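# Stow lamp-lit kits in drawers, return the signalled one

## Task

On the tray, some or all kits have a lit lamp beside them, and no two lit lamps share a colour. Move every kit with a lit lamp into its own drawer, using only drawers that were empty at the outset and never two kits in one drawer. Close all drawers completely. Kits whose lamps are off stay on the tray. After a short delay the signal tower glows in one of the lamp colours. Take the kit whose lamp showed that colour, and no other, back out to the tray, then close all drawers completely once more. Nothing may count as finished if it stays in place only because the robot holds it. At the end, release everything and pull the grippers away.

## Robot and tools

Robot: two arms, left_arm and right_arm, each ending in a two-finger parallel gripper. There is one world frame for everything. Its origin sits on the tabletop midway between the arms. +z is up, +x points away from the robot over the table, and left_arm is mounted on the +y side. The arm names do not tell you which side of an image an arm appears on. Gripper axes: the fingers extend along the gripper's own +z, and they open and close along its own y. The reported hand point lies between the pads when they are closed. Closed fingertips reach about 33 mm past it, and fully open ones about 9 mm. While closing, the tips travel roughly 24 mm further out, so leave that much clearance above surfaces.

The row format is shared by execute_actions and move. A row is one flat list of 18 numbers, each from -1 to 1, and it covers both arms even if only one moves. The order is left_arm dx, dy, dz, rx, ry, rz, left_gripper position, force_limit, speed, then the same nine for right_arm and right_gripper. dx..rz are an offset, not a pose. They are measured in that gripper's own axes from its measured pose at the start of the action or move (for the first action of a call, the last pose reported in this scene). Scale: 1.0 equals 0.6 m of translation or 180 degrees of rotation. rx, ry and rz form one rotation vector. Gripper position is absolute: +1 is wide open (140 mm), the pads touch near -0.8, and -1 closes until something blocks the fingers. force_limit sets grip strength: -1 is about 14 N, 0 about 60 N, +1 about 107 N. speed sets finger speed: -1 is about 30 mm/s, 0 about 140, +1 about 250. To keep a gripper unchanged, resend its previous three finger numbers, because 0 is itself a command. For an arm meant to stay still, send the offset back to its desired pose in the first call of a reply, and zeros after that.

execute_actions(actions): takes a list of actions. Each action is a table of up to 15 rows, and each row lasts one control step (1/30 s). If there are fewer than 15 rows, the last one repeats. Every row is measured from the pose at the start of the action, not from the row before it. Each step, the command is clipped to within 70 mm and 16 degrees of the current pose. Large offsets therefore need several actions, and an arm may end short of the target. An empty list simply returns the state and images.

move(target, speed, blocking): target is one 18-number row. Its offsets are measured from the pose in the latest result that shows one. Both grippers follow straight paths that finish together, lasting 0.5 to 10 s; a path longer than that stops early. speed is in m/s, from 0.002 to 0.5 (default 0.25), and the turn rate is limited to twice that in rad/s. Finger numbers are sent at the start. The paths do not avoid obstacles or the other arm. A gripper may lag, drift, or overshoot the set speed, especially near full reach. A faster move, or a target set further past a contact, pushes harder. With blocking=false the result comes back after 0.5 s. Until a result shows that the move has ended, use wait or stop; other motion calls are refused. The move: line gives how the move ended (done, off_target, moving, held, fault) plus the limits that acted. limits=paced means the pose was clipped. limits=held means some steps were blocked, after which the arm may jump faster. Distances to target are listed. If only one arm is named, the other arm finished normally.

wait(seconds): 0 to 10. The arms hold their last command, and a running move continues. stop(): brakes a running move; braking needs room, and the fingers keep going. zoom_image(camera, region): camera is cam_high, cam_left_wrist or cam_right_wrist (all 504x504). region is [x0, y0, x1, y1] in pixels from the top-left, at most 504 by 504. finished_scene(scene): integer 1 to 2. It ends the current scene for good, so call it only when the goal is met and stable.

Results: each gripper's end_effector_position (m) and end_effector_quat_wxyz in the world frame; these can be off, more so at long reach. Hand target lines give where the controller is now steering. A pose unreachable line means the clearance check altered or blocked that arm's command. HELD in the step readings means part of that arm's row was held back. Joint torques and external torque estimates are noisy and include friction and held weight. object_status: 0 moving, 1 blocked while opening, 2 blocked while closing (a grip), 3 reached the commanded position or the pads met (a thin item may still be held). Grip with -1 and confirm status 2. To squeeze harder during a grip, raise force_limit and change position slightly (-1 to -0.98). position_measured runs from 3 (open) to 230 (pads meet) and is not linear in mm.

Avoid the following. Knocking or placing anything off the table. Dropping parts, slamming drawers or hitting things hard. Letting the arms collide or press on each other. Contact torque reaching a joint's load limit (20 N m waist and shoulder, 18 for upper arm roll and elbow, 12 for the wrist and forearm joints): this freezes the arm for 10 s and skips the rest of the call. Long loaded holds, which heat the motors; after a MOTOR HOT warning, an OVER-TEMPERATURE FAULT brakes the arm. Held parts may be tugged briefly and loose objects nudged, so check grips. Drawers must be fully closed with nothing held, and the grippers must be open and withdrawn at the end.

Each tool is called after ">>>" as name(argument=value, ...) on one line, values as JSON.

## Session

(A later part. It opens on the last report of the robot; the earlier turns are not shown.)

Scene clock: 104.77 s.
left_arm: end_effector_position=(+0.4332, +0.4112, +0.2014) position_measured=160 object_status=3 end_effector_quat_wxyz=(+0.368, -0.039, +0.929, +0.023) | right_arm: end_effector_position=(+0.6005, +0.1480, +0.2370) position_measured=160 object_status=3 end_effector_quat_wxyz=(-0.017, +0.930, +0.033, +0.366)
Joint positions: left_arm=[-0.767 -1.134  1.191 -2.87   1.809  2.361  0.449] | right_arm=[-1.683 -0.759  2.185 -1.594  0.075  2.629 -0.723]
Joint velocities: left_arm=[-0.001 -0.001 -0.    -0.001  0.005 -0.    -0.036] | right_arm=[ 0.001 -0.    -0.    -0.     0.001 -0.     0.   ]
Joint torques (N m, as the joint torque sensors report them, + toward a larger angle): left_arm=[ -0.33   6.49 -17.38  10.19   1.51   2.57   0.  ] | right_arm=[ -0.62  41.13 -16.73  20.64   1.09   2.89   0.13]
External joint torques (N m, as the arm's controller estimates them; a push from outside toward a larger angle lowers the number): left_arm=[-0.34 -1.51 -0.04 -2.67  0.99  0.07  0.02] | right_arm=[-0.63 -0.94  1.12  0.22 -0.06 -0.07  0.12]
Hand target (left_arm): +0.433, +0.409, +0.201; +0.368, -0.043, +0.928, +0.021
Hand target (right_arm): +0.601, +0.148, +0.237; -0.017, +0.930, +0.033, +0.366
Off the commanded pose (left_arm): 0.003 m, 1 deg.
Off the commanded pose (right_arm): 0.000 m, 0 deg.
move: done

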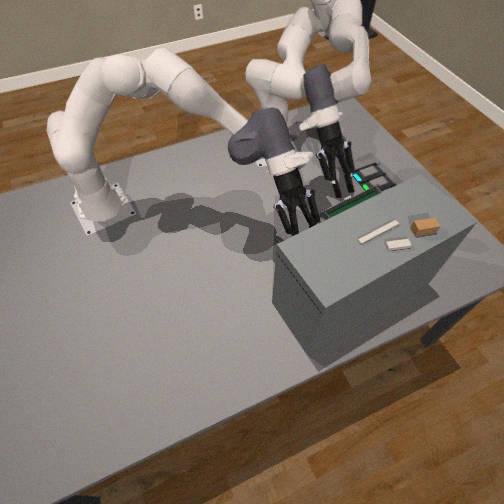

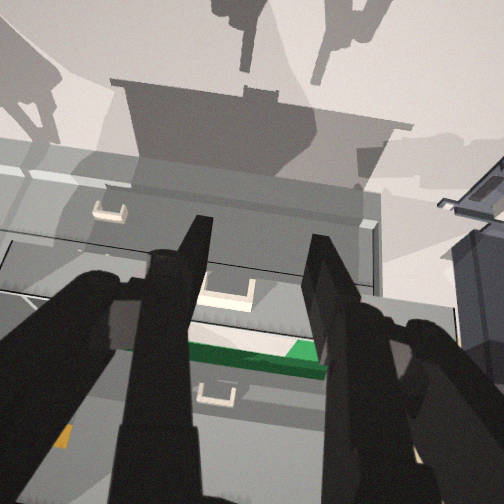

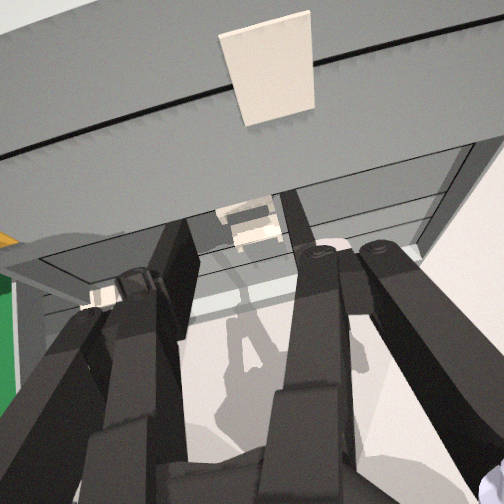

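>>> move(target=[-0.02,-0.02,0.0,0,0,0,-0.25,0.3,0,-0.07,0.003,0.025,0,0,0,-0.25,0.3,0], speed=0.08)

>>> move(target=[-0.185,0,0.175,0,0,0,-0.25,0.3,0,0.015,0,0.015,0,0,0,-0.25,0.3,0], speed=0.07)

Scene clock: 108.60 s.
left_arm: end_effector_position=(+0.4430, +0.3989, +0.2101) position_measured=160 object_status=3 end_effector_quat_wxyz=(+0.370, -0.036, +0.928, +0.023) | right_arm: end_effector_position=(+0.5804, +0.1449, +0.1970) position_measured=160 object_status=3 end_effector_quat_wxyz=(-0.014, +0.930, +0.039, +0.366)
Joint positions: left_arm=[-0.822 -1.116  1.169 -2.843  1.79   2.346  0.423] | right_arm=[-1.626 -0.785  2.174 -1.691  0.082  2.708 -0.692]
Joint velocities: left_arm=[-0.    -0.001 -0.     0.    -0.001 -0.004 -0.005] | right_arm=[-0.001  0.001 -0.001 -0.001  0.001  0.01   0.01 ]
Joint torques (N m, as the joint torque sensors report them, + toward a larger angle): left_arm=[ -0.74   6.97 -19.55  14.31  -0.64   2.04  -0.14] | right_arm=[  0.71  39.22 -19.27  18.07   2.29   3.02   0.55]
External joint torques (N m, as the arm's controller estimates them; a push from outside toward a larger angle lowers the number): left_arm=[-0.74 -0.84 -2.01  0.74 -1.18 -0.41 -0.12] | right_arm=[ 0.86 -1.65 -0.45 -1.3   1.02  0.13  0.54]
Hand target (left_arm): +0.443, +0.399, +0.210; +0.369, -0.039, +0.928, +0.023
Hand target (right_arm): +0.581, +0.145, +0.197; -0.017, +0.930, +0.033, +0.366
Off the commanded pose (left_arm): 0.001 m, 0 deg.
Off the commanded pose (right_arm): 0.000 m, 1 deg.
move: done

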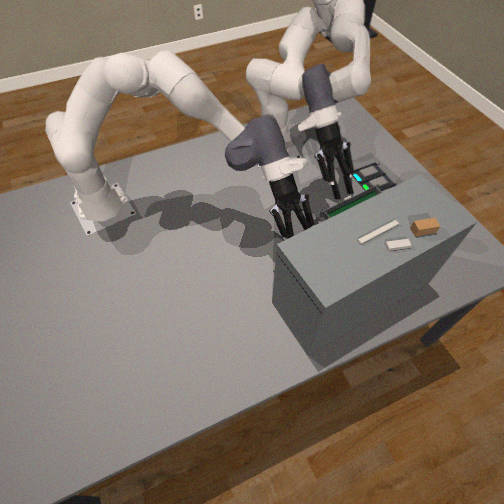

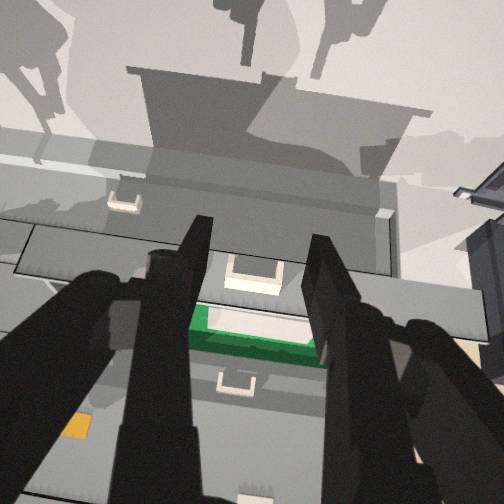

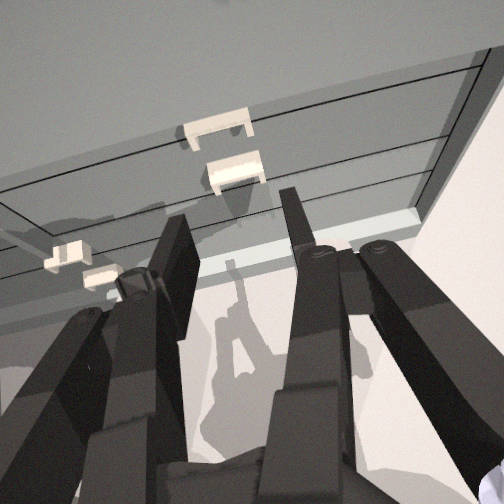

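Scene clock: 111.13 s.
left_arm: end_effector_position=(+0.5947, +0.4081, +0.2111) position_measured=160 object_status=3 end_effector_quat_wxyz=(+0.371, -0.041, +0.928, +0.020) | right_arm: end_effector_position=(+0.5934, +0.1459, +0.1985) position_measured=160 object_status=3 end_effector_quat_wxyz=(-0.017, +0.930, +0.034, +0.366)
Joint positions: left_arm=[-1.346 -1.023  1.47  -2.377  1.843  2.348  0.409] | right_arm=[-1.672 -0.795  2.199 -1.651  0.082  2.703 -0.694]
Joint velocities: left_arm=[-0.003 -0.001  0.003  0.003  0.001 -0.     0.011] | right_arm=[ 0.     0.     0.     0.001 -0.001 -0.001  0.001]
Joint torques (N m, as the joint torque sensors report them, + toward a larger angle): left_arm=[ -0.56  15.44 -25.83  13.65   1.4    2.89   0.32] | right_arm=[ -1.74  39.91 -15.77  20.97   0.46   2.48  -0.2 ]
External joint torques (N m, as the arm's controller estimates them; a push from outside toward a larger angle lowers the number): left_arm=[-0.65 -1.   -0.88  1.1   0.87  0.46  0.34] | right_arm=[-1.77 -2.26  2.73  1.31 -0.79 -0.45 -0.22]
Hand target (left_arm): +0.596, +0.408, +0.212; +0.372, -0.036, +0.927, +0.021
Hand target (right_arm): +0.593, +0.146, +0.197; -0.014, +0.930, +0.039, +0.366
Off the commanded pose (left_arm): 0.004 m, 1 deg.
Off the commanded pose (right_arm): 0.002 m, 1 deg.
move: off_target (left_arm)

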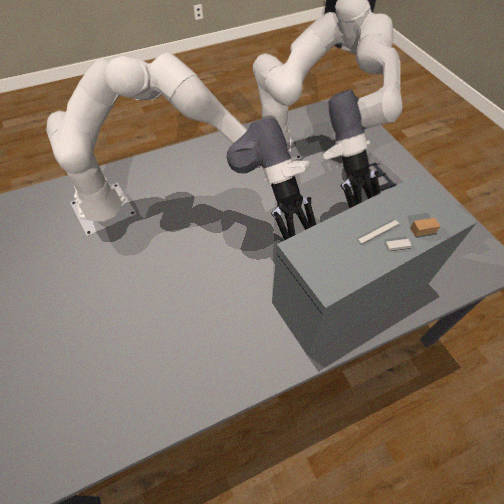

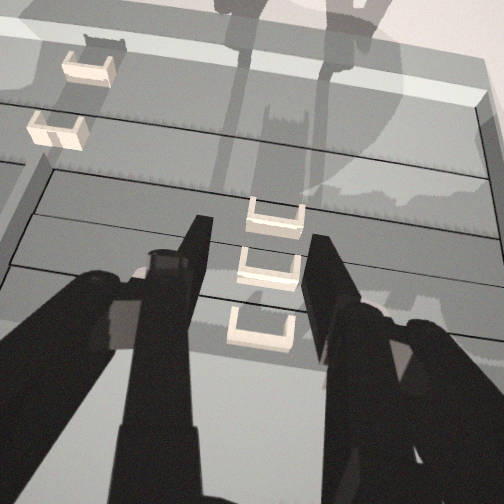

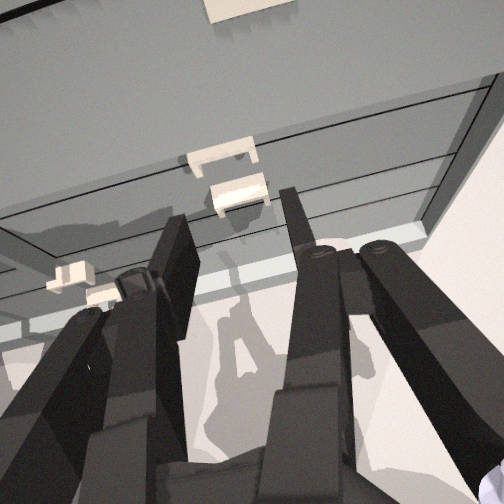

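>>> move(target=[-0.016,0.008,0.016,0,0,0,-0.25,0.3,0,0.04,-0.008,0.018,0,0,0,-0.25,0.3,0], speed=0.04)

Scene clock: 115.87 s.
left_arm: end_effector_position=(+0.6017, +0.4087, +0.2111) position_measured=160 object_status=3 end_effector_quat_wxyz=(+0.369, -0.045, +0.928, +0.018) | right_arm: end_effector_position=(+0.6128, +0.1532, +0.2073) position_measured=160 object_status=3 end_effector_quat_wxyz=(-0.017, +0.931, +0.031, +0.363)
Joint positions: left_arm=[-1.368 -1.023  1.483 -2.352  1.834  2.348  0.413] | right_arm=[-1.754 -0.814  2.246 -1.546  0.082  2.649 -0.708]
Joint velocities: left_arm=[-0.002 -0.001  0.001  0.003 -0.005 -0.001 -0.001] | right_arm=[-0.011  0.001  0.01   0.019  0.001 -0.025 -0.011]
Joint torques (N m, as the joint torque sensors report them, + toward a larger angle): left_arm=[ -5.5   14.   -18.82  21.68   1.85   3.3    0.8 ] | right_arm=[ -4.87  39.63 -16.23  23.09   0.76   4.83  -0.08]
External joint torques (N m, as the arm's controller estimates them; a push from outside toward a larger angle lowers the number): left_arm=[-5.49 -3.16  6.5   9.23  1.31  0.84  0.82] | right_arm=[-4.94 -5.05  1.48  3.04 -0.41  1.91 -0.09]
Hand target (left_arm): +0.607, +0.414, +0.211; +0.371, -0.041, +0.928, +0.020
Hand target (right_arm): +0.618, +0.153, +0.208; -0.017, +0.930, +0.035, +0.367
Off the commanded pose (left_arm): 0.008 m, 0 deg.
Off the commanded pose (right_arm): 0.005 m, 1 deg.
move: off_target (left_arm, right_arm)

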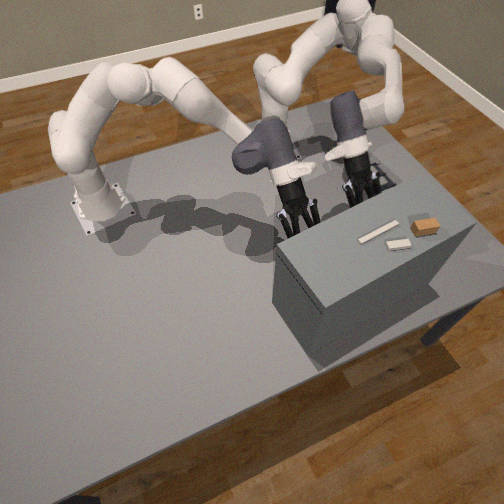

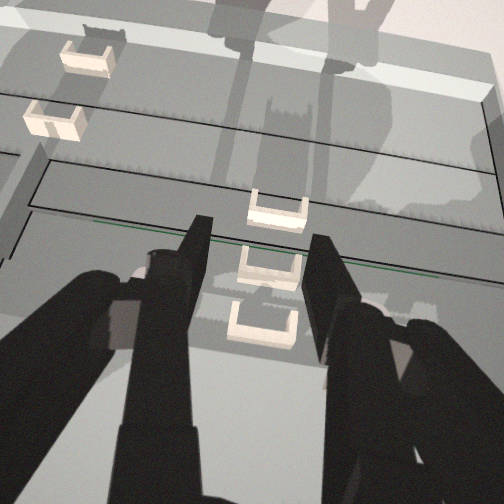

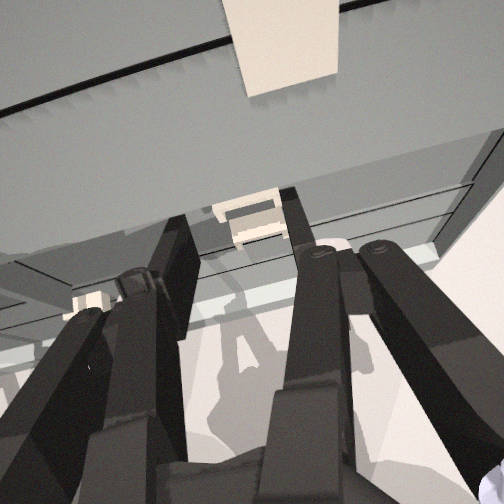

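>>> move(target=[0.12,0,-0.115,0,0,0,-0.25,0.3,0,-0.012,0.006,-0.012,0,0,0,-0.25,0.3,0], speed=0.1)

>>> move(target=[0,0,0,0,0,0,-0.25,0.3,0,0,0,0,0,0,0,-1,0.3,-0.5])

>>> move(target=[0,0,0,0,0,0,-0.25,0.3,0,-0.04,0,-0.038,0,0,0,-1,0.3,-0.5], speed=0.05)

Scene clock: 120.07 s.
left_arm: end_effector_position=(+0.5036, +0.4014, +0.2119) position_measured=160 object_status=3 end_effector_quat_wxyz=(+0.370, -0.041, +0.928, +0.020) | right_arm: end_effector_position=(+0.6026, +0.1490, +0.2059) position_measured=160 object_status=3 end_effector_quat_wxyz=(-0.015, +0.931, +0.035, +0.362)
Joint positions: left_arm=[-1.045 -1.052  1.289 -2.657  1.825  2.343  0.384] | right_arm=[-1.714 -0.797  2.222 -1.595  0.082  2.662 -0.711]
Joint velocities: left_arm=[ 0.005 -0.    -0.006 -0.004 -0.005  0.001  0.   ] | right_arm=[-0.     0.001 -0.003 -0.001 -0.001  0.002 -0.001]
Joint torques (N m, as the joint torque sensors report them, + toward a larger angle): left_arm=[  1.38   7.57 -24.17  11.46  -0.72   2.19  -0.27] | right_arm=[  0.73  43.26 -18.11  18.28   1.63   3.14   0.44]
External joint torques (N m, as the arm's controller estimates them; a push from outside toward a larger angle lowers the number): left_arm=[ 1.45 -2.54 -3.32 -1.67 -1.26 -0.24 -0.25] | right_arm=[ 0.85 -0.19 -0.01 -1.73  0.43  0.2   0.43]
Hand target (left_arm): +0.502, +0.401, +0.211; +0.368, -0.044, +0.929, +0.019
Hand target (right_arm): +0.603, +0.149, +0.207; -0.017, +0.931, +0.031, +0.363
Off the commanded pose (left_arm): 0.003 m, 1 deg.
Off the commanded pose (right_arm): 0.002 m, 1 deg.
move: done

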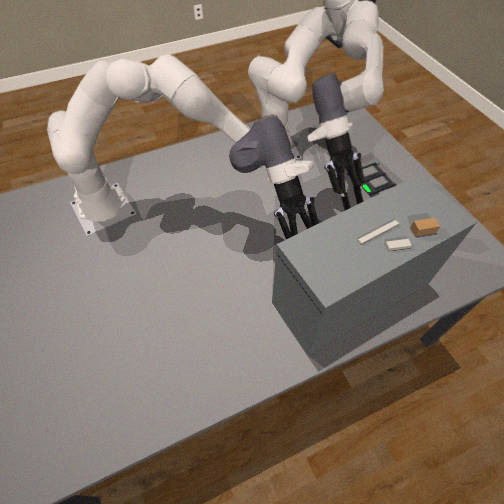

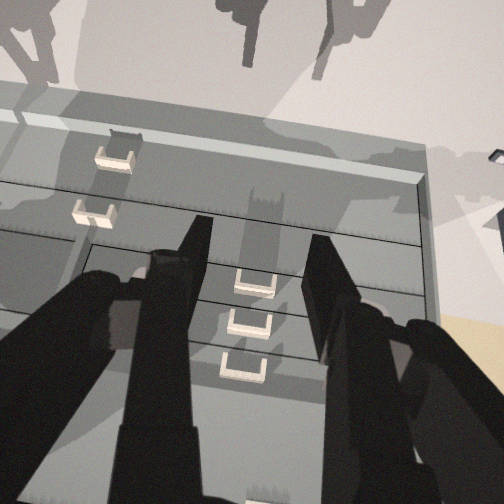

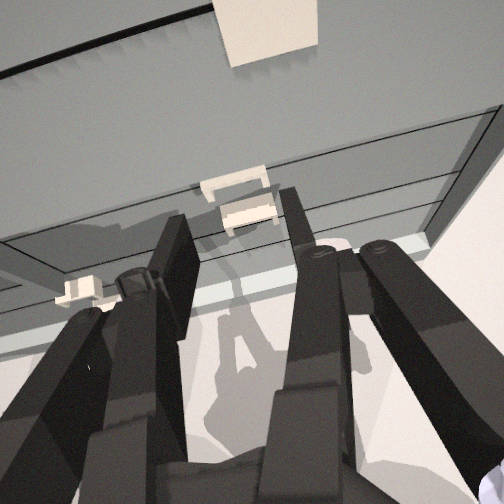

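Scene clock: 120.83 s.
left_arm: end_effector_position=(+0.5036, +0.4014, +0.2119) position_measured=160 object_status=3 end_effector_quat_wxyz=(+0.370, -0.041, +0.928, +0.020) | right_arm: end_effector_position=(+0.6026, +0.1490, +0.2059) position_measured=234 object_status=3 end_effector_quat_wxyz=(-0.015, +0.931, +0.035, +0.362)
Joint positions: left_arm=[-1.045 -1.052  1.289 -2.657  1.825  2.343  0.384] | right_arm=[-1.714 -0.797  2.222 -1.595  0.082  2.662 -0.711]
Joint velocities: left_arm=[-0.001  0.001 -0.    -0.001  0.001  0.001 -0.   ] | right_arm=[ 0.    -0.001 -0.    -0.002  0.001 -0.001  0.001]
Joint torques (N m, as the joint torque sensors report them, + toward a larger angle): left_arm=[  0.04   8.8  -22.48  12.41   0.42   2.49   0.01] | right_arm=[ -0.4   42.61 -17.06  19.9    1.14   2.86   0.11]
External joint torques (N m, as the arm's controller estimates them; a push from outside toward a larger angle lowers the number): left_arm=[ 0.06 -1.38 -1.67 -0.66 -0.12  0.08  0.02] | right_arm=[-0.26 -0.67  0.99  0.   -0.05 -0.07  0.09]
Hand target (left_arm): +0.504, +0.401, +0.212; +0.370, -0.041, +0.928, +0.020
Hand target (right_arm): +0.603, +0.149, +0.206; -0.015, +0.931, +0.035, +0.362
Off the commanded pose (left_arm): 0.000 m, 0 deg.
Off the commanded pose (right_arm): 0.000 m, 0 deg.
move: done

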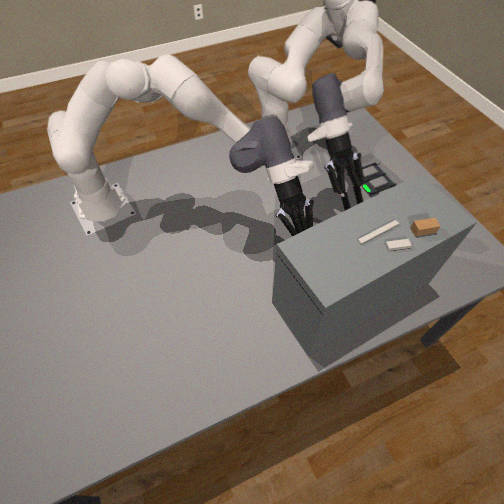

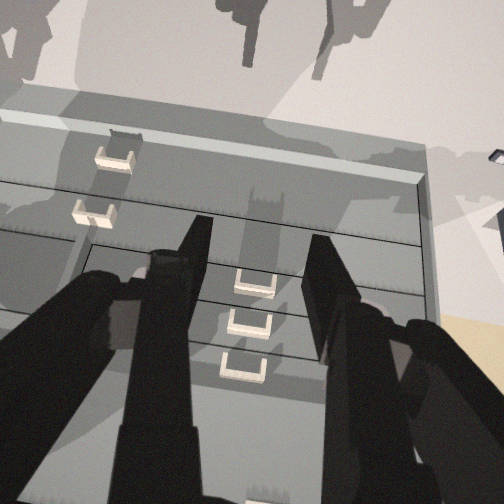

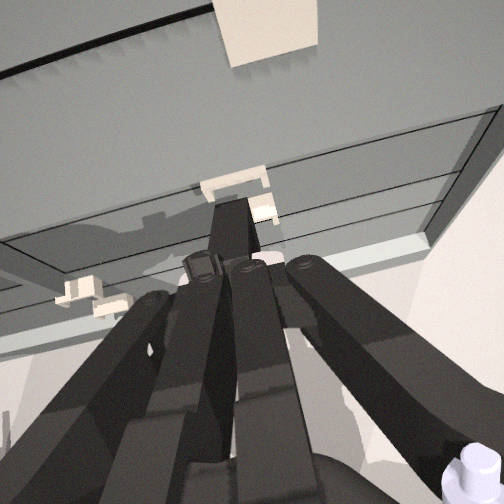

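Scene clock: 121.80 s.
left_arm: end_effector_position=(+0.5036, +0.4014, +0.2119) position_measured=160 object_status=3 end_effector_quat_wxyz=(+0.370, -0.041, +0.928, +0.020) | right_arm: end_effector_position=(+0.5687, +0.1468, +0.2039) position_measured=234 object_status=3 end_effector_quat_wxyz=(-0.012, +0.932, +0.040, +0.361)
Joint positions: left_arm=[-1.045 -1.052  1.289 -2.657  1.825  2.343  0.384] | right_arm=[-1.593 -0.766  2.155 -1.702  0.081  2.681 -0.693]
Joint velocities: left_arm=[ 0.     0.001 -0.     0.    -0.002 -0.    -0.001] | right_arm=[ 0.004  0.002 -0.013 -0.007  0.001  0.007  0.005]
Joint torques (N m, as the joint torque sensors report them, + toward a larger angle): left_arm=[  0.91   9.02 -22.54  12.81   0.45   2.53   0.04] | right_arm=[  0.67  39.67 -18.6   18.18   1.97   3.13   0.49]
External joint torques (N m, as the arm's controller estimates them; a push from outside toward a larger angle lowers the number): left_arm=[ 0.86 -1.12 -1.76 -0.28 -0.08  0.13  0.06] | right_arm=[ 0.98 -0.48  0.28 -1.38  0.74  0.23  0.47]
Hand target (left_arm): +0.504, +0.401, +0.212; +0.370, -0.041, +0.928, +0.020
Hand target (right_arm): +0.570, +0.146, +0.205; -0.015, +0.932, +0.034, +0.361
Off the commanded pose (left_arm): 0.000 m, 0 deg.
Off the commanded pose (right_arm): 0.003 m, 1 deg.
move: done

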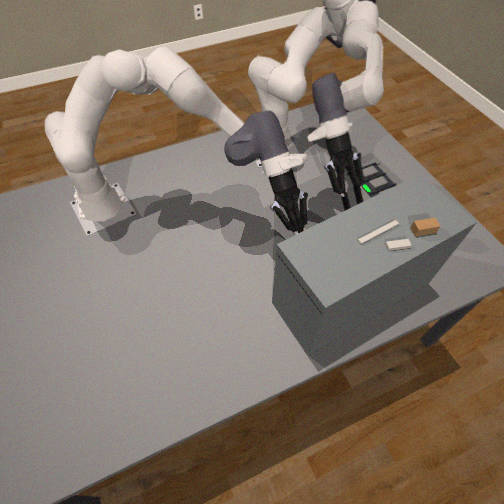

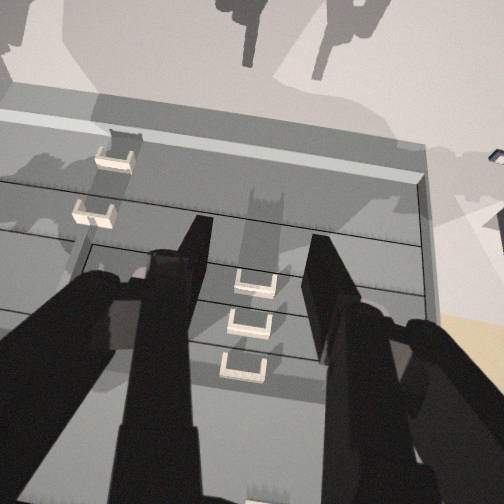

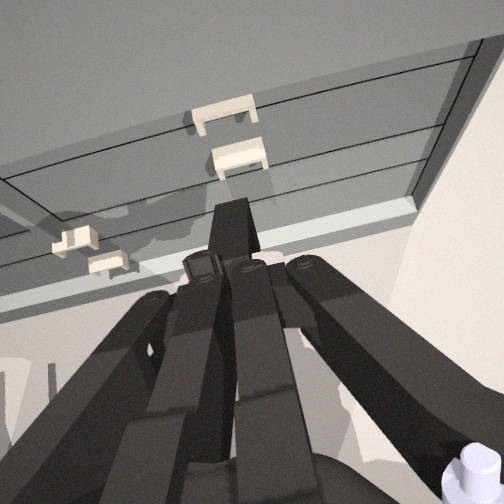

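>>> move(target=[0.035,0.008,0.036,0,0,0,-0.25,0.3,0,0.008,0,0,0,0,0,-0.25,0.3,0], speed=0.08)

>>> move(target=[-0.106,0,0.101,0,0,0,-0.25,0.3,0,0.05,-0.006,0.045,0,0,0,-0.25,0.3,0], speed=0.07)

>>> move(target=[0,0,0,0,0,0,-1,0.3,-0.5,0,0,0,0,0,0,-1,0.3,-0.5])

Scene clock: 126.50 s.
left_arm: end_effector_position=(+0.5028, +0.4092, +0.1819) position_measured=160 object_status=3 end_effector_quat_wxyz=(+0.368, -0.038, +0.929, +0.024) | right_arm: end_effector_position=(+0.5725, +0.1466, +0.2072) position_measured=160 object_status=3 end_effector_quat_wxyz=(-0.013, +0.932, +0.037, +0.362)
Joint positions: left_arm=[-1.069 -1.059  1.38  -2.663  1.93   2.355  0.349] | right_arm=[-1.602 -0.766  2.157 -1.692  0.081  2.676 -0.691]
Joint velocities: left_arm=[-0.005 -0.015  0.006  0.     0.029  0.    -0.028] | right_arm=[ 0.001 -0.001  0.002  0.001  0.001 -0.003 -0.001]
Joint torques (N m, as the joint torque sensors report them, + toward a larger angle): left_arm=[ -0.69   8.42 -21.23   9.91   1.45   2.66  -0.06] | right_arm=[ -1.51  40.26 -16.5   21.54   0.72   2.59  -0.21]
External joint torques (N m, as the arm's controller estimates them; a push from outside toward a larger angle lowers the number): left_arm=[-0.73 -2.79  0.05 -1.68  0.96  0.32 -0.05] | right_arm=[-1.63  0.11  2.01  1.87 -0.49 -0.32 -0.23]
Hand target (left_arm): +0.503, +0.406, +0.182; +0.370, -0.040, +0.928, +0.020
Hand target (right_arm): +0.572, +0.147, +0.207; -0.012, +0.932, +0.040, +0.361
Off the commanded pose (left_arm): 0.003 m, 1 deg.
Off the commanded pose (right_arm): 0.001 m, 0 deg.
move: done

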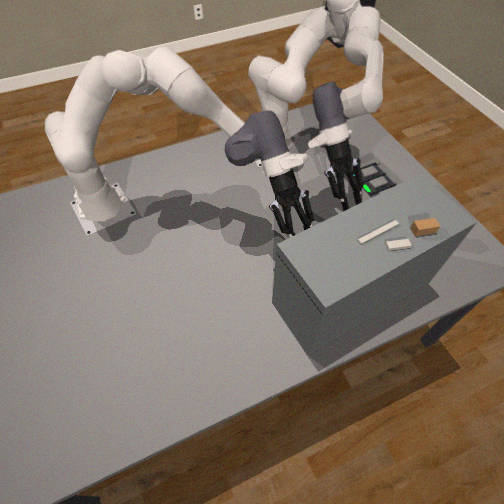

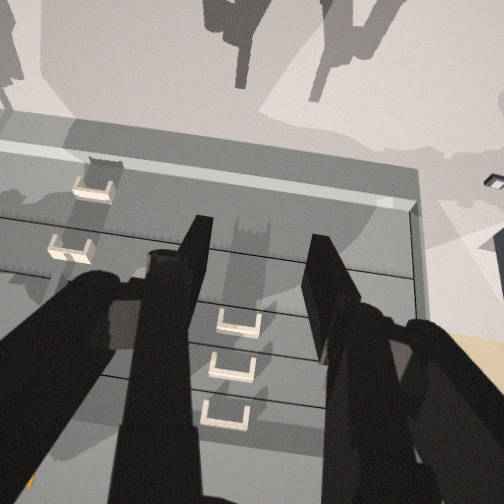

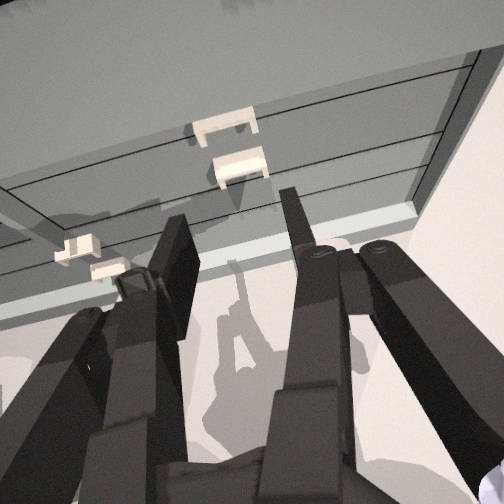

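Scene clock: 128.10 s.
left_arm: end_effector_position=(+0.5901, +0.4157, +0.1824) position_measured=160 object_status=3 end_effector_quat_wxyz=(+0.370, -0.041, +0.928, +0.023) | right_arm: end_effector_position=(+0.6113, +0.1534, +0.2107) position_measured=160 object_status=3 end_effector_quat_wxyz=(-0.014, +0.932, +0.032, +0.361)
Joint positions: left_arm=[-1.352 -1.048  1.531 -2.394  1.93   2.355  0.373] | right_arm=[-1.75  -0.81   2.242 -1.54   0.081  2.633 -0.712]
Joint velocities: left_arm=[-0.003  0.     0.001  0.004 -0.    -0.001  0.012] | right_arm=[-0.004  0.     0.003  0.007  0.002 -0.009 -0.005]
Joint torques (N m, as the joint torque sensors report them, + toward a larger angle): left_arm=[ -0.22  14.61 -25.61  12.14  -0.39   2.68   0.35] | right_arm=[ -3.61  41.25 -14.92  21.74   0.67   3.7   -0.32]
External joint torques (N m, as the arm's controller estimates them; a push from outside toward a larger angle lowers the number): left_arm=[-0.3  -2.72 -0.25  0.88 -0.9   0.3   0.37] | right_arm=[-3.79 -3.31  2.67  1.52 -0.48  0.76 -0.33]
Hand target (left_arm): +0.591, +0.415, +0.182; +0.369, -0.039, +0.928, +0.023
Hand target (right_arm): +0.613, +0.154, +0.209; -0.013, +0.931, +0.037, +0.362
Off the commanded pose (left_arm): 0.002 m, 0 deg.
Off the commanded pose (right_arm): 0.003 m, 1 deg.
move: done

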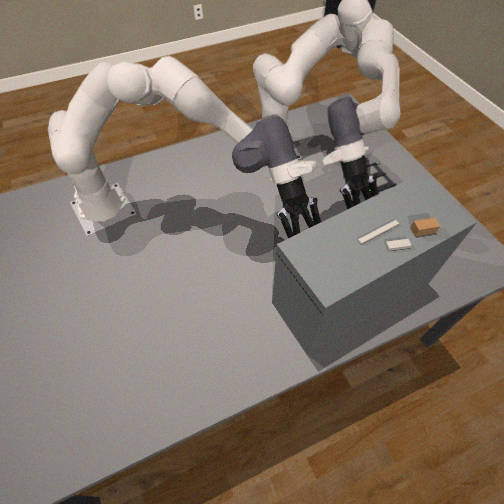

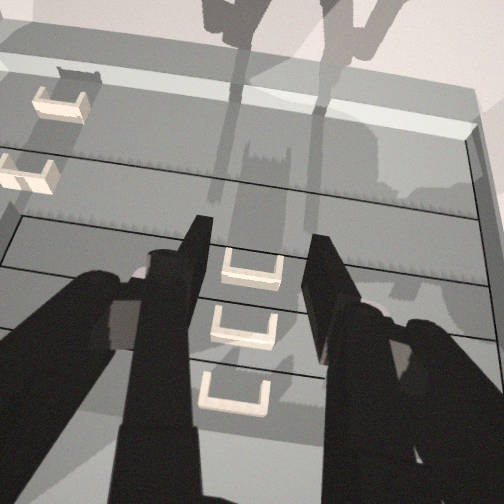

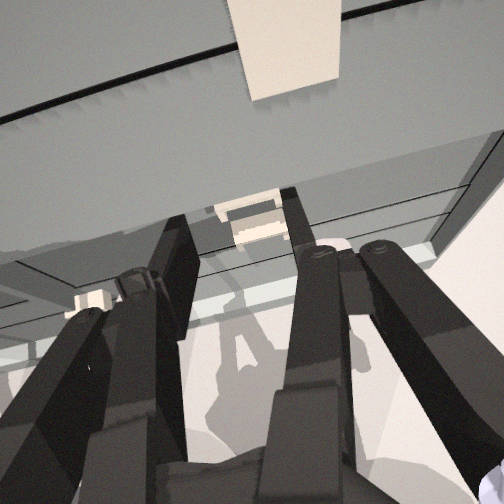

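Scene clock: 128.87 s.
left_arm: end_effector_position=(+0.5900, +0.4143, +0.1826) position_measured=195 object_status=2 end_effector_quat_wxyz=(+0.370, -0.040, +0.928, +0.022) | right_arm: end_effector_position=(+0.6085, +0.1562, +0.2104) position_measured=234 object_status=3 end_effector_quat_wxyz=(-0.015, +0.932, +0.034, +0.360)
Joint positions: left_arm=[-1.353 -1.048  1.53  -2.395  1.93   2.356  0.373] | right_arm=[-1.747 -0.809  2.244 -1.54   0.082  2.632 -0.712]
Joint velocities: left_arm=[-0.001  0.001  0.    -0.003  0.001 -0.    -0.001] | right_arm=[ 0.001  0.    -0.     0.     0.001  0.001  0.   ]
Joint torques (N m, as the joint torque sensors report them, + toward a larger angle): left_arm=[  1.27  16.59 -26.07  10.99   0.38   2.27   0.15] | right_arm=[ -2.48  42.86 -17.56  20.44   1.06   3.04   0.1 ]
External joint torques (N m, as the arm's controller estimates them; a push from outside toward a larger angle lowers the number): left_arm=[ 1.33 -0.78 -0.8  -0.18 -0.12 -0.11  0.17] | right_arm=[-2.48 -1.93  0.2   0.12 -0.09  0.07  0.09]
Hand target (left_arm): +0.590, +0.416, +0.182; +0.370, -0.041, +0.928, +0.023
Hand target (right_arm): +0.611, +0.153, +0.211; -0.014, +0.932, +0.032, +0.361
Off the commanded pose (left_arm): 0.001 m, 0 deg.
Off the commanded pose (right_arm): 0.004 m, 0 deg.
move: off_target (right_arm)

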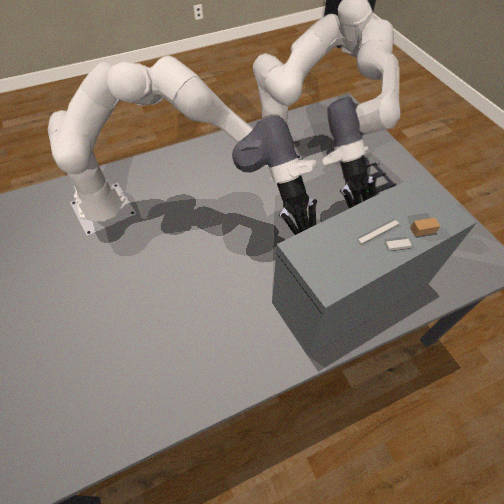

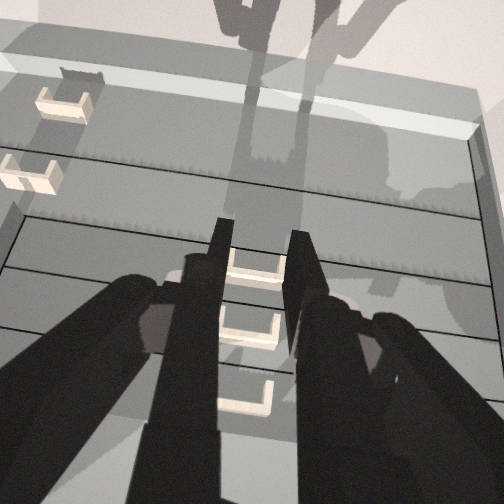

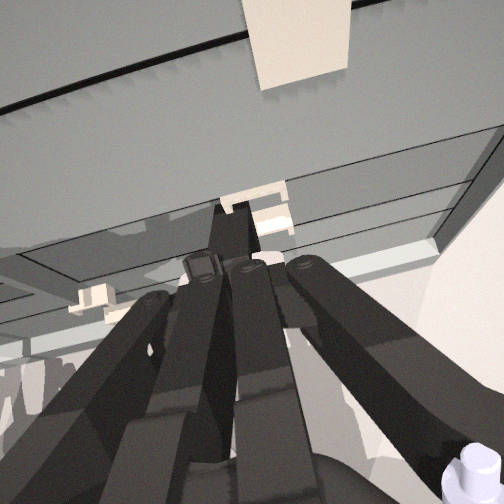

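>>> move(target=[0.04,0,-0.038,0,0,0,-1,0.3,-0.5,-0.04,0,-0.038,0,0,0,-1,0.3,-0.5], speed=0.06)

>>> move(target=[0.04,0,-0.038,0,0,0,-1,0.3,-0.5,-0.017,0.022,0.018,0,0,0,-0.25,0.3,0], speed=0.06)

>>> move(target=[0.04,0,-0.038,0,0,0,-1,0.3,-0.5,0.036,0,0.034,0,0,0,-0.25,0.3,0], speed=0.06)

>>> move(target=[0.045,0,-0.043,0,0,0,-1,0.3,-0.5,0,0,0,0,0,0,-1,0.3,-0.5], speed=0.06)

Scene clock: 133.50 s.
left_arm: end_effector_position=(+0.5575, +0.4111, +0.1818) position_measured=195 object_status=2 end_effector_quat_wxyz=(+0.369, -0.039, +0.928, +0.021) | right_arm: end_effector_position=(+0.5762, +0.1525, +0.2095) position_measured=234 object_status=3 end_effector_quat_wxyz=(-0.012, +0.932, +0.038, +0.360)
Joint positions: left_arm=[-1.253 -1.047  1.478 -2.495  1.932  2.356  0.359] | right_arm=[-1.629 -0.772  2.178 -1.653  0.076  2.654 -0.693]
Joint velocities: left_arm=[ 0.002 -0.001 -0.002 -0.003  0.    -0.001 -0.007] | right_arm=[ 0.007 -0.    -0.004 -0.006 -0.001  0.004  0.008]
Joint torques (N m, as the joint torque sensors report them, + toward a larger angle): left_arm=[  2.01  14.91 -26.02   9.7    1.5    2.06  -0.03] | right_arm=[  2.    40.62 -18.63  17.15   1.91   2.92   0.55]
External joint torques (N m, as the arm's controller estimates them; a push from outside toward a larger angle lowers the number): left_arm=[ 2.08  0.1  -2.12 -1.58  1.   -0.3  -0.01] | right_arm=[ 2.   -0.65 -0.28 -2.76  0.73  0.01  0.54]
Hand target (left_arm): +0.557, +0.412, +0.182; +0.370, -0.040, +0.928, +0.023
Hand target (right_arm): +0.575, +0.153, +0.210; -0.015, +0.932, +0.033, +0.360
Off the commanded pose (left_arm): 0.001 m, 0 deg.
Off the commanded pose (right_arm): 0.002 m, 1 deg.
move: done

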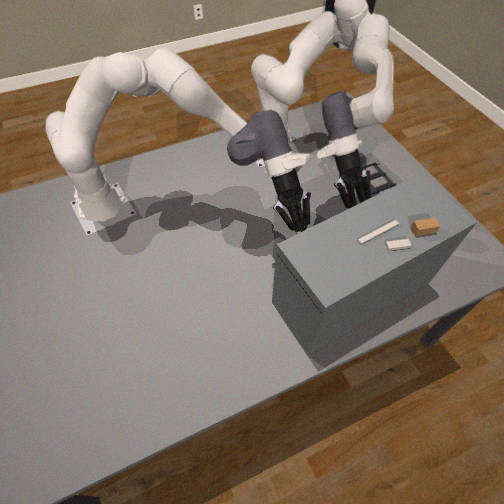

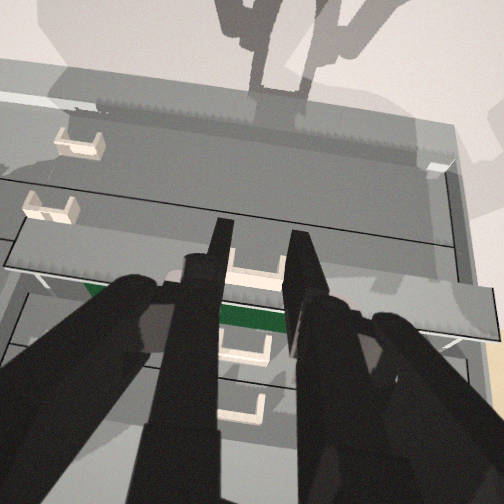

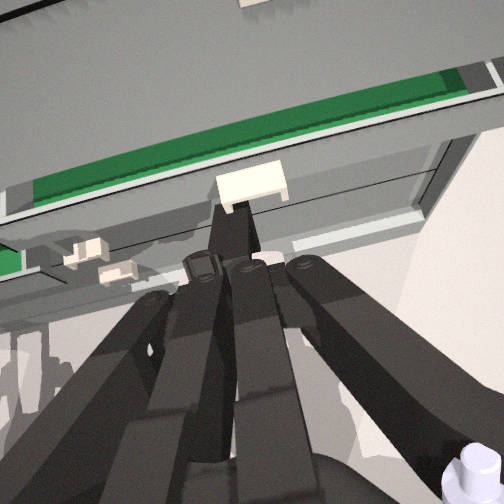

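Scene clock: 134.40 s.
left_arm: end_effector_position=(+0.5247, +0.4077, +0.1809) position_measured=195 object_status=2 end_effector_quat_wxyz=(+0.368, -0.036, +0.929, +0.022) | right_arm: end_effector_position=(+0.5777, +0.1381, +0.1937) position_measured=160 object_status=3 end_effector_quat_wxyz=(-0.011, +0.933, +0.037, +0.359)
Joint positions: left_arm=[-1.149 -1.05   1.422 -2.596  1.932  2.356  0.35 ] | right_arm=[-1.626 -0.769  2.178 -1.708  0.076  2.701 -0.693]
Joint velocities: left_arm=[ 0.003 -0.    -0.002 -0.004 -0.    -0.001 -0.003] | right_arm=[ 0.003  0.003 -0.001  0.    -0.     0.014 -0.001]
Joint torques (N m, as the joint torque sensors report them, + toward a larger angle): left_arm=[  3.83  10.24 -24.47   9.8    0.56   2.32   0.06] | right_arm=[  0.97  40.59 -17.72  17.76   1.     3.09   0.11]
External joint torques (N m, as the arm's controller estimates them; a push from outside toward a larger angle lowers the number): left_arm=[ 3.89 -2.29 -2.16 -1.6   0.07 -0.02  0.08] | right_arm=[ 1.14  0.01  0.87 -1.83 -0.25  0.19  0.09]
Hand target (left_arm): +0.524, +0.409, +0.182; +0.368, -0.039, +0.929, +0.022
Hand target (right_arm): +0.577, +0.139, +0.195; -0.012, +0.932, +0.038, +0.360
Off the commanded pose (left_arm): 0.001 m, 0 deg.
Off the commanded pose (right_arm): 0.002 m, 0 deg.
move: done

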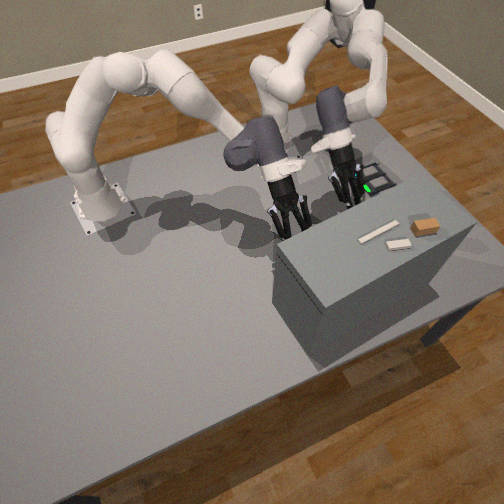

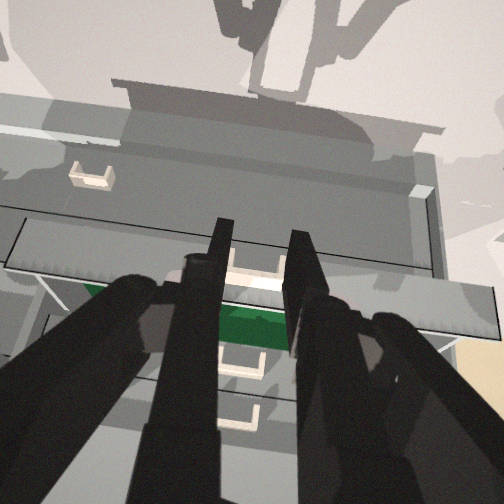

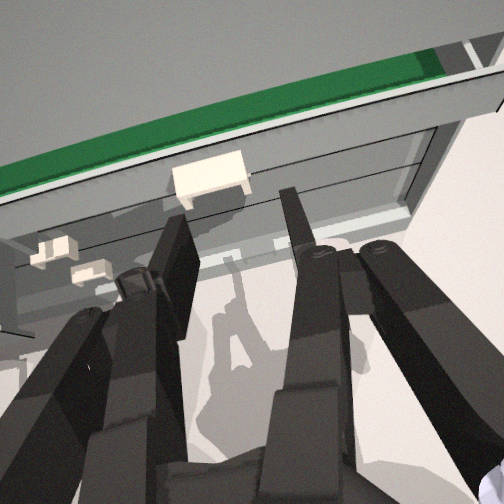

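Scene clock: 135.30 s.
left_arm: end_effector_position=(+0.4918, +0.4044, +0.1800) position_measured=195 object_status=2 end_effector_quat_wxyz=(+0.367, -0.034, +0.929, +0.023) | right_arm: end_effector_position=(+0.6069, +0.1411, +0.1946) position_measured=160 object_status=3 end_effector_quat_wxyz=(-0.013, +0.933, +0.032, +0.359)
Joint positions: left_arm=[-1.039 -1.061  1.364 -2.696  1.93   2.357  0.348] | right_arm=[-1.733 -0.798  2.239 -1.61   0.077  2.683 -0.708]
Joint velocities: left_arm=[ 0.004 -0.002 -0.003 -0.001 -0.003 -0.    -0.   ] | right_arm=[-0.007  0.001  0.007  0.006  0.    -0.006 -0.005]
Joint torques (N m, as the joint torque sensors report them, + toward a larger angle): left_arm=[  4.38   8.98 -22.61  10.3   -0.28   2.41   0.19] | right_arm=[ -1.81  41.94 -16.44  21.11   0.47   2.57  -0.12]
External joint torques (N m, as the arm's controller estimates them; a push from outside toward a larger angle lowers the number): left_arm=[ 4.37 -1.57 -1.93 -1.34 -0.77  0.07  0.2 ] | right_arm=[-2.09 -1.54  1.24  1.06 -0.73 -0.38 -0.14]
Hand target (left_arm): +0.491, +0.406, +0.181; +0.367, -0.036, +0.929, +0.022
Hand target (right_arm): +0.607, +0.141, +0.194; -0.011, +0.932, +0.037, +0.359
Off the commanded pose (left_arm): 0.001 m, 0 deg.
Off the commanded pose (right_arm): 0.002 m, 1 deg.
move: done

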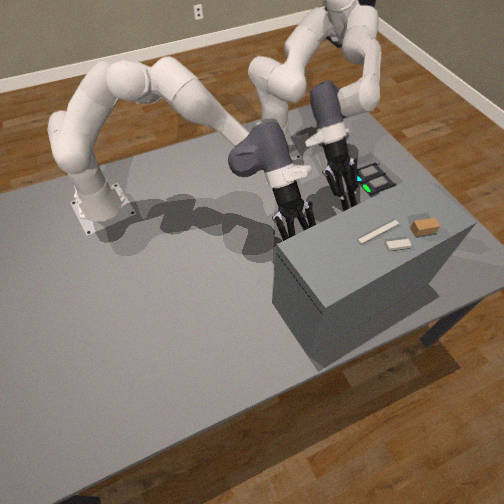

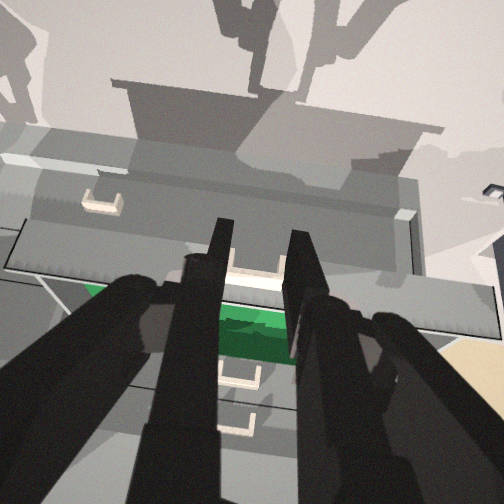

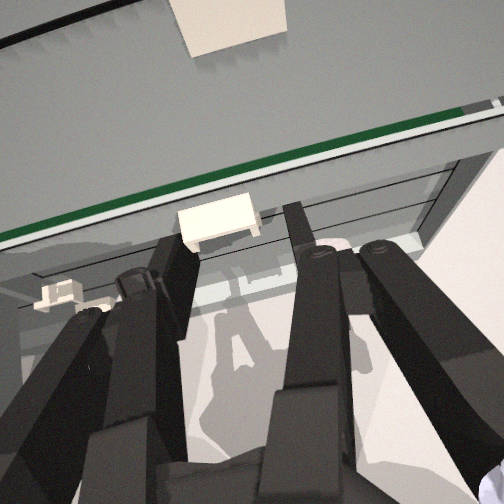

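Scene clock: 136.27 s.
left_arm: end_effector_position=(+0.4542, +0.4006, +0.1789) position_measured=195 object_status=2 end_effector_quat_wxyz=(+0.366, -0.036, +0.930, +0.022) | right_arm: end_effector_position=(+0.6058, +0.1431, +0.1951) position_measured=195 object_status=2 end_effector_quat_wxyz=(-0.015, +0.932, +0.034, +0.360)
Joint positions: left_arm=[-0.905 -1.086  1.296 -2.81   1.916  2.361  0.354] | right_arm=[-1.731 -0.798  2.239 -1.61   0.077  2.685 -0.708]
Joint velocities: left_arm=[ 0.007  0.001 -0.002 -0.001 -0.007  0.002  0.007] | right_arm=[-0.     0.    -0.    -0.001 -0.001  0.     0.   ]
Joint torques (N m, as the joint torque sensors report them, + toward a larger angle): left_arm=[  2.43   7.02 -20.81  11.12  -0.33   2.29   0.39] | right_arm=[ -1.27  42.18 -17.16  19.4    1.13   2.58   0.13]
External joint torques (N m, as the arm's controller estimates them; a push from outside toward a larger angle lowers the number): left_arm=[ 2.46 -1.88 -2.26 -0.66 -0.81 -0.05  0.41] | right_arm=[-1.16 -1.32  0.71 -0.52 -0.09 -0.35  0.12]
Hand target (left_arm): +0.454, +0.402, +0.180; +0.366, -0.034, +0.930, +0.023
Hand target (right_arm): +0.607, +0.141, +0.195; -0.013, +0.933, +0.032, +0.359
Off the commanded pose (left_arm): 0.002 m, 0 deg.
Off the commanded pose (right_arm): 0.002 m, 0 deg.
move: done

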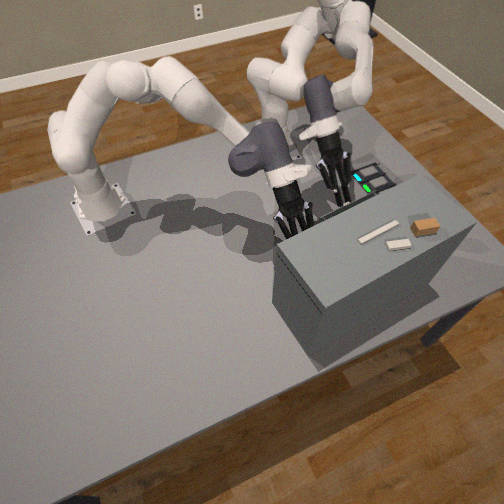

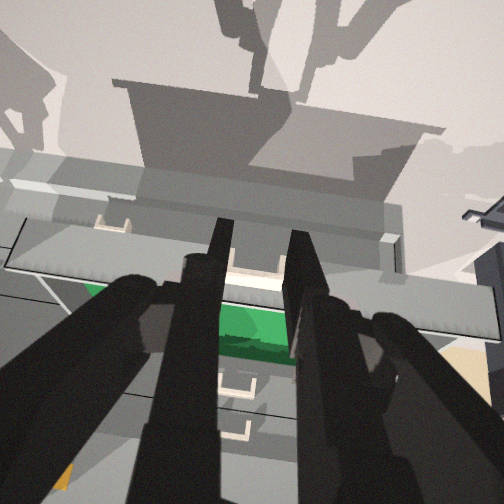

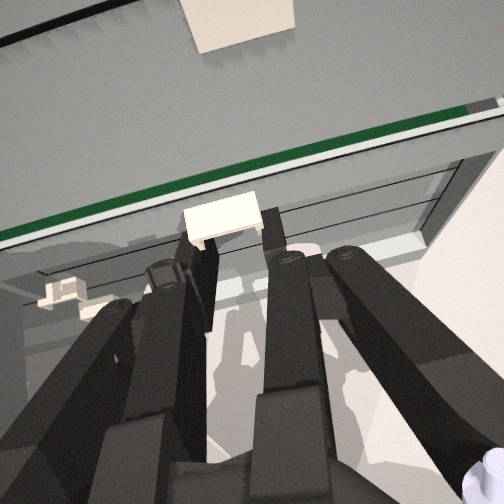

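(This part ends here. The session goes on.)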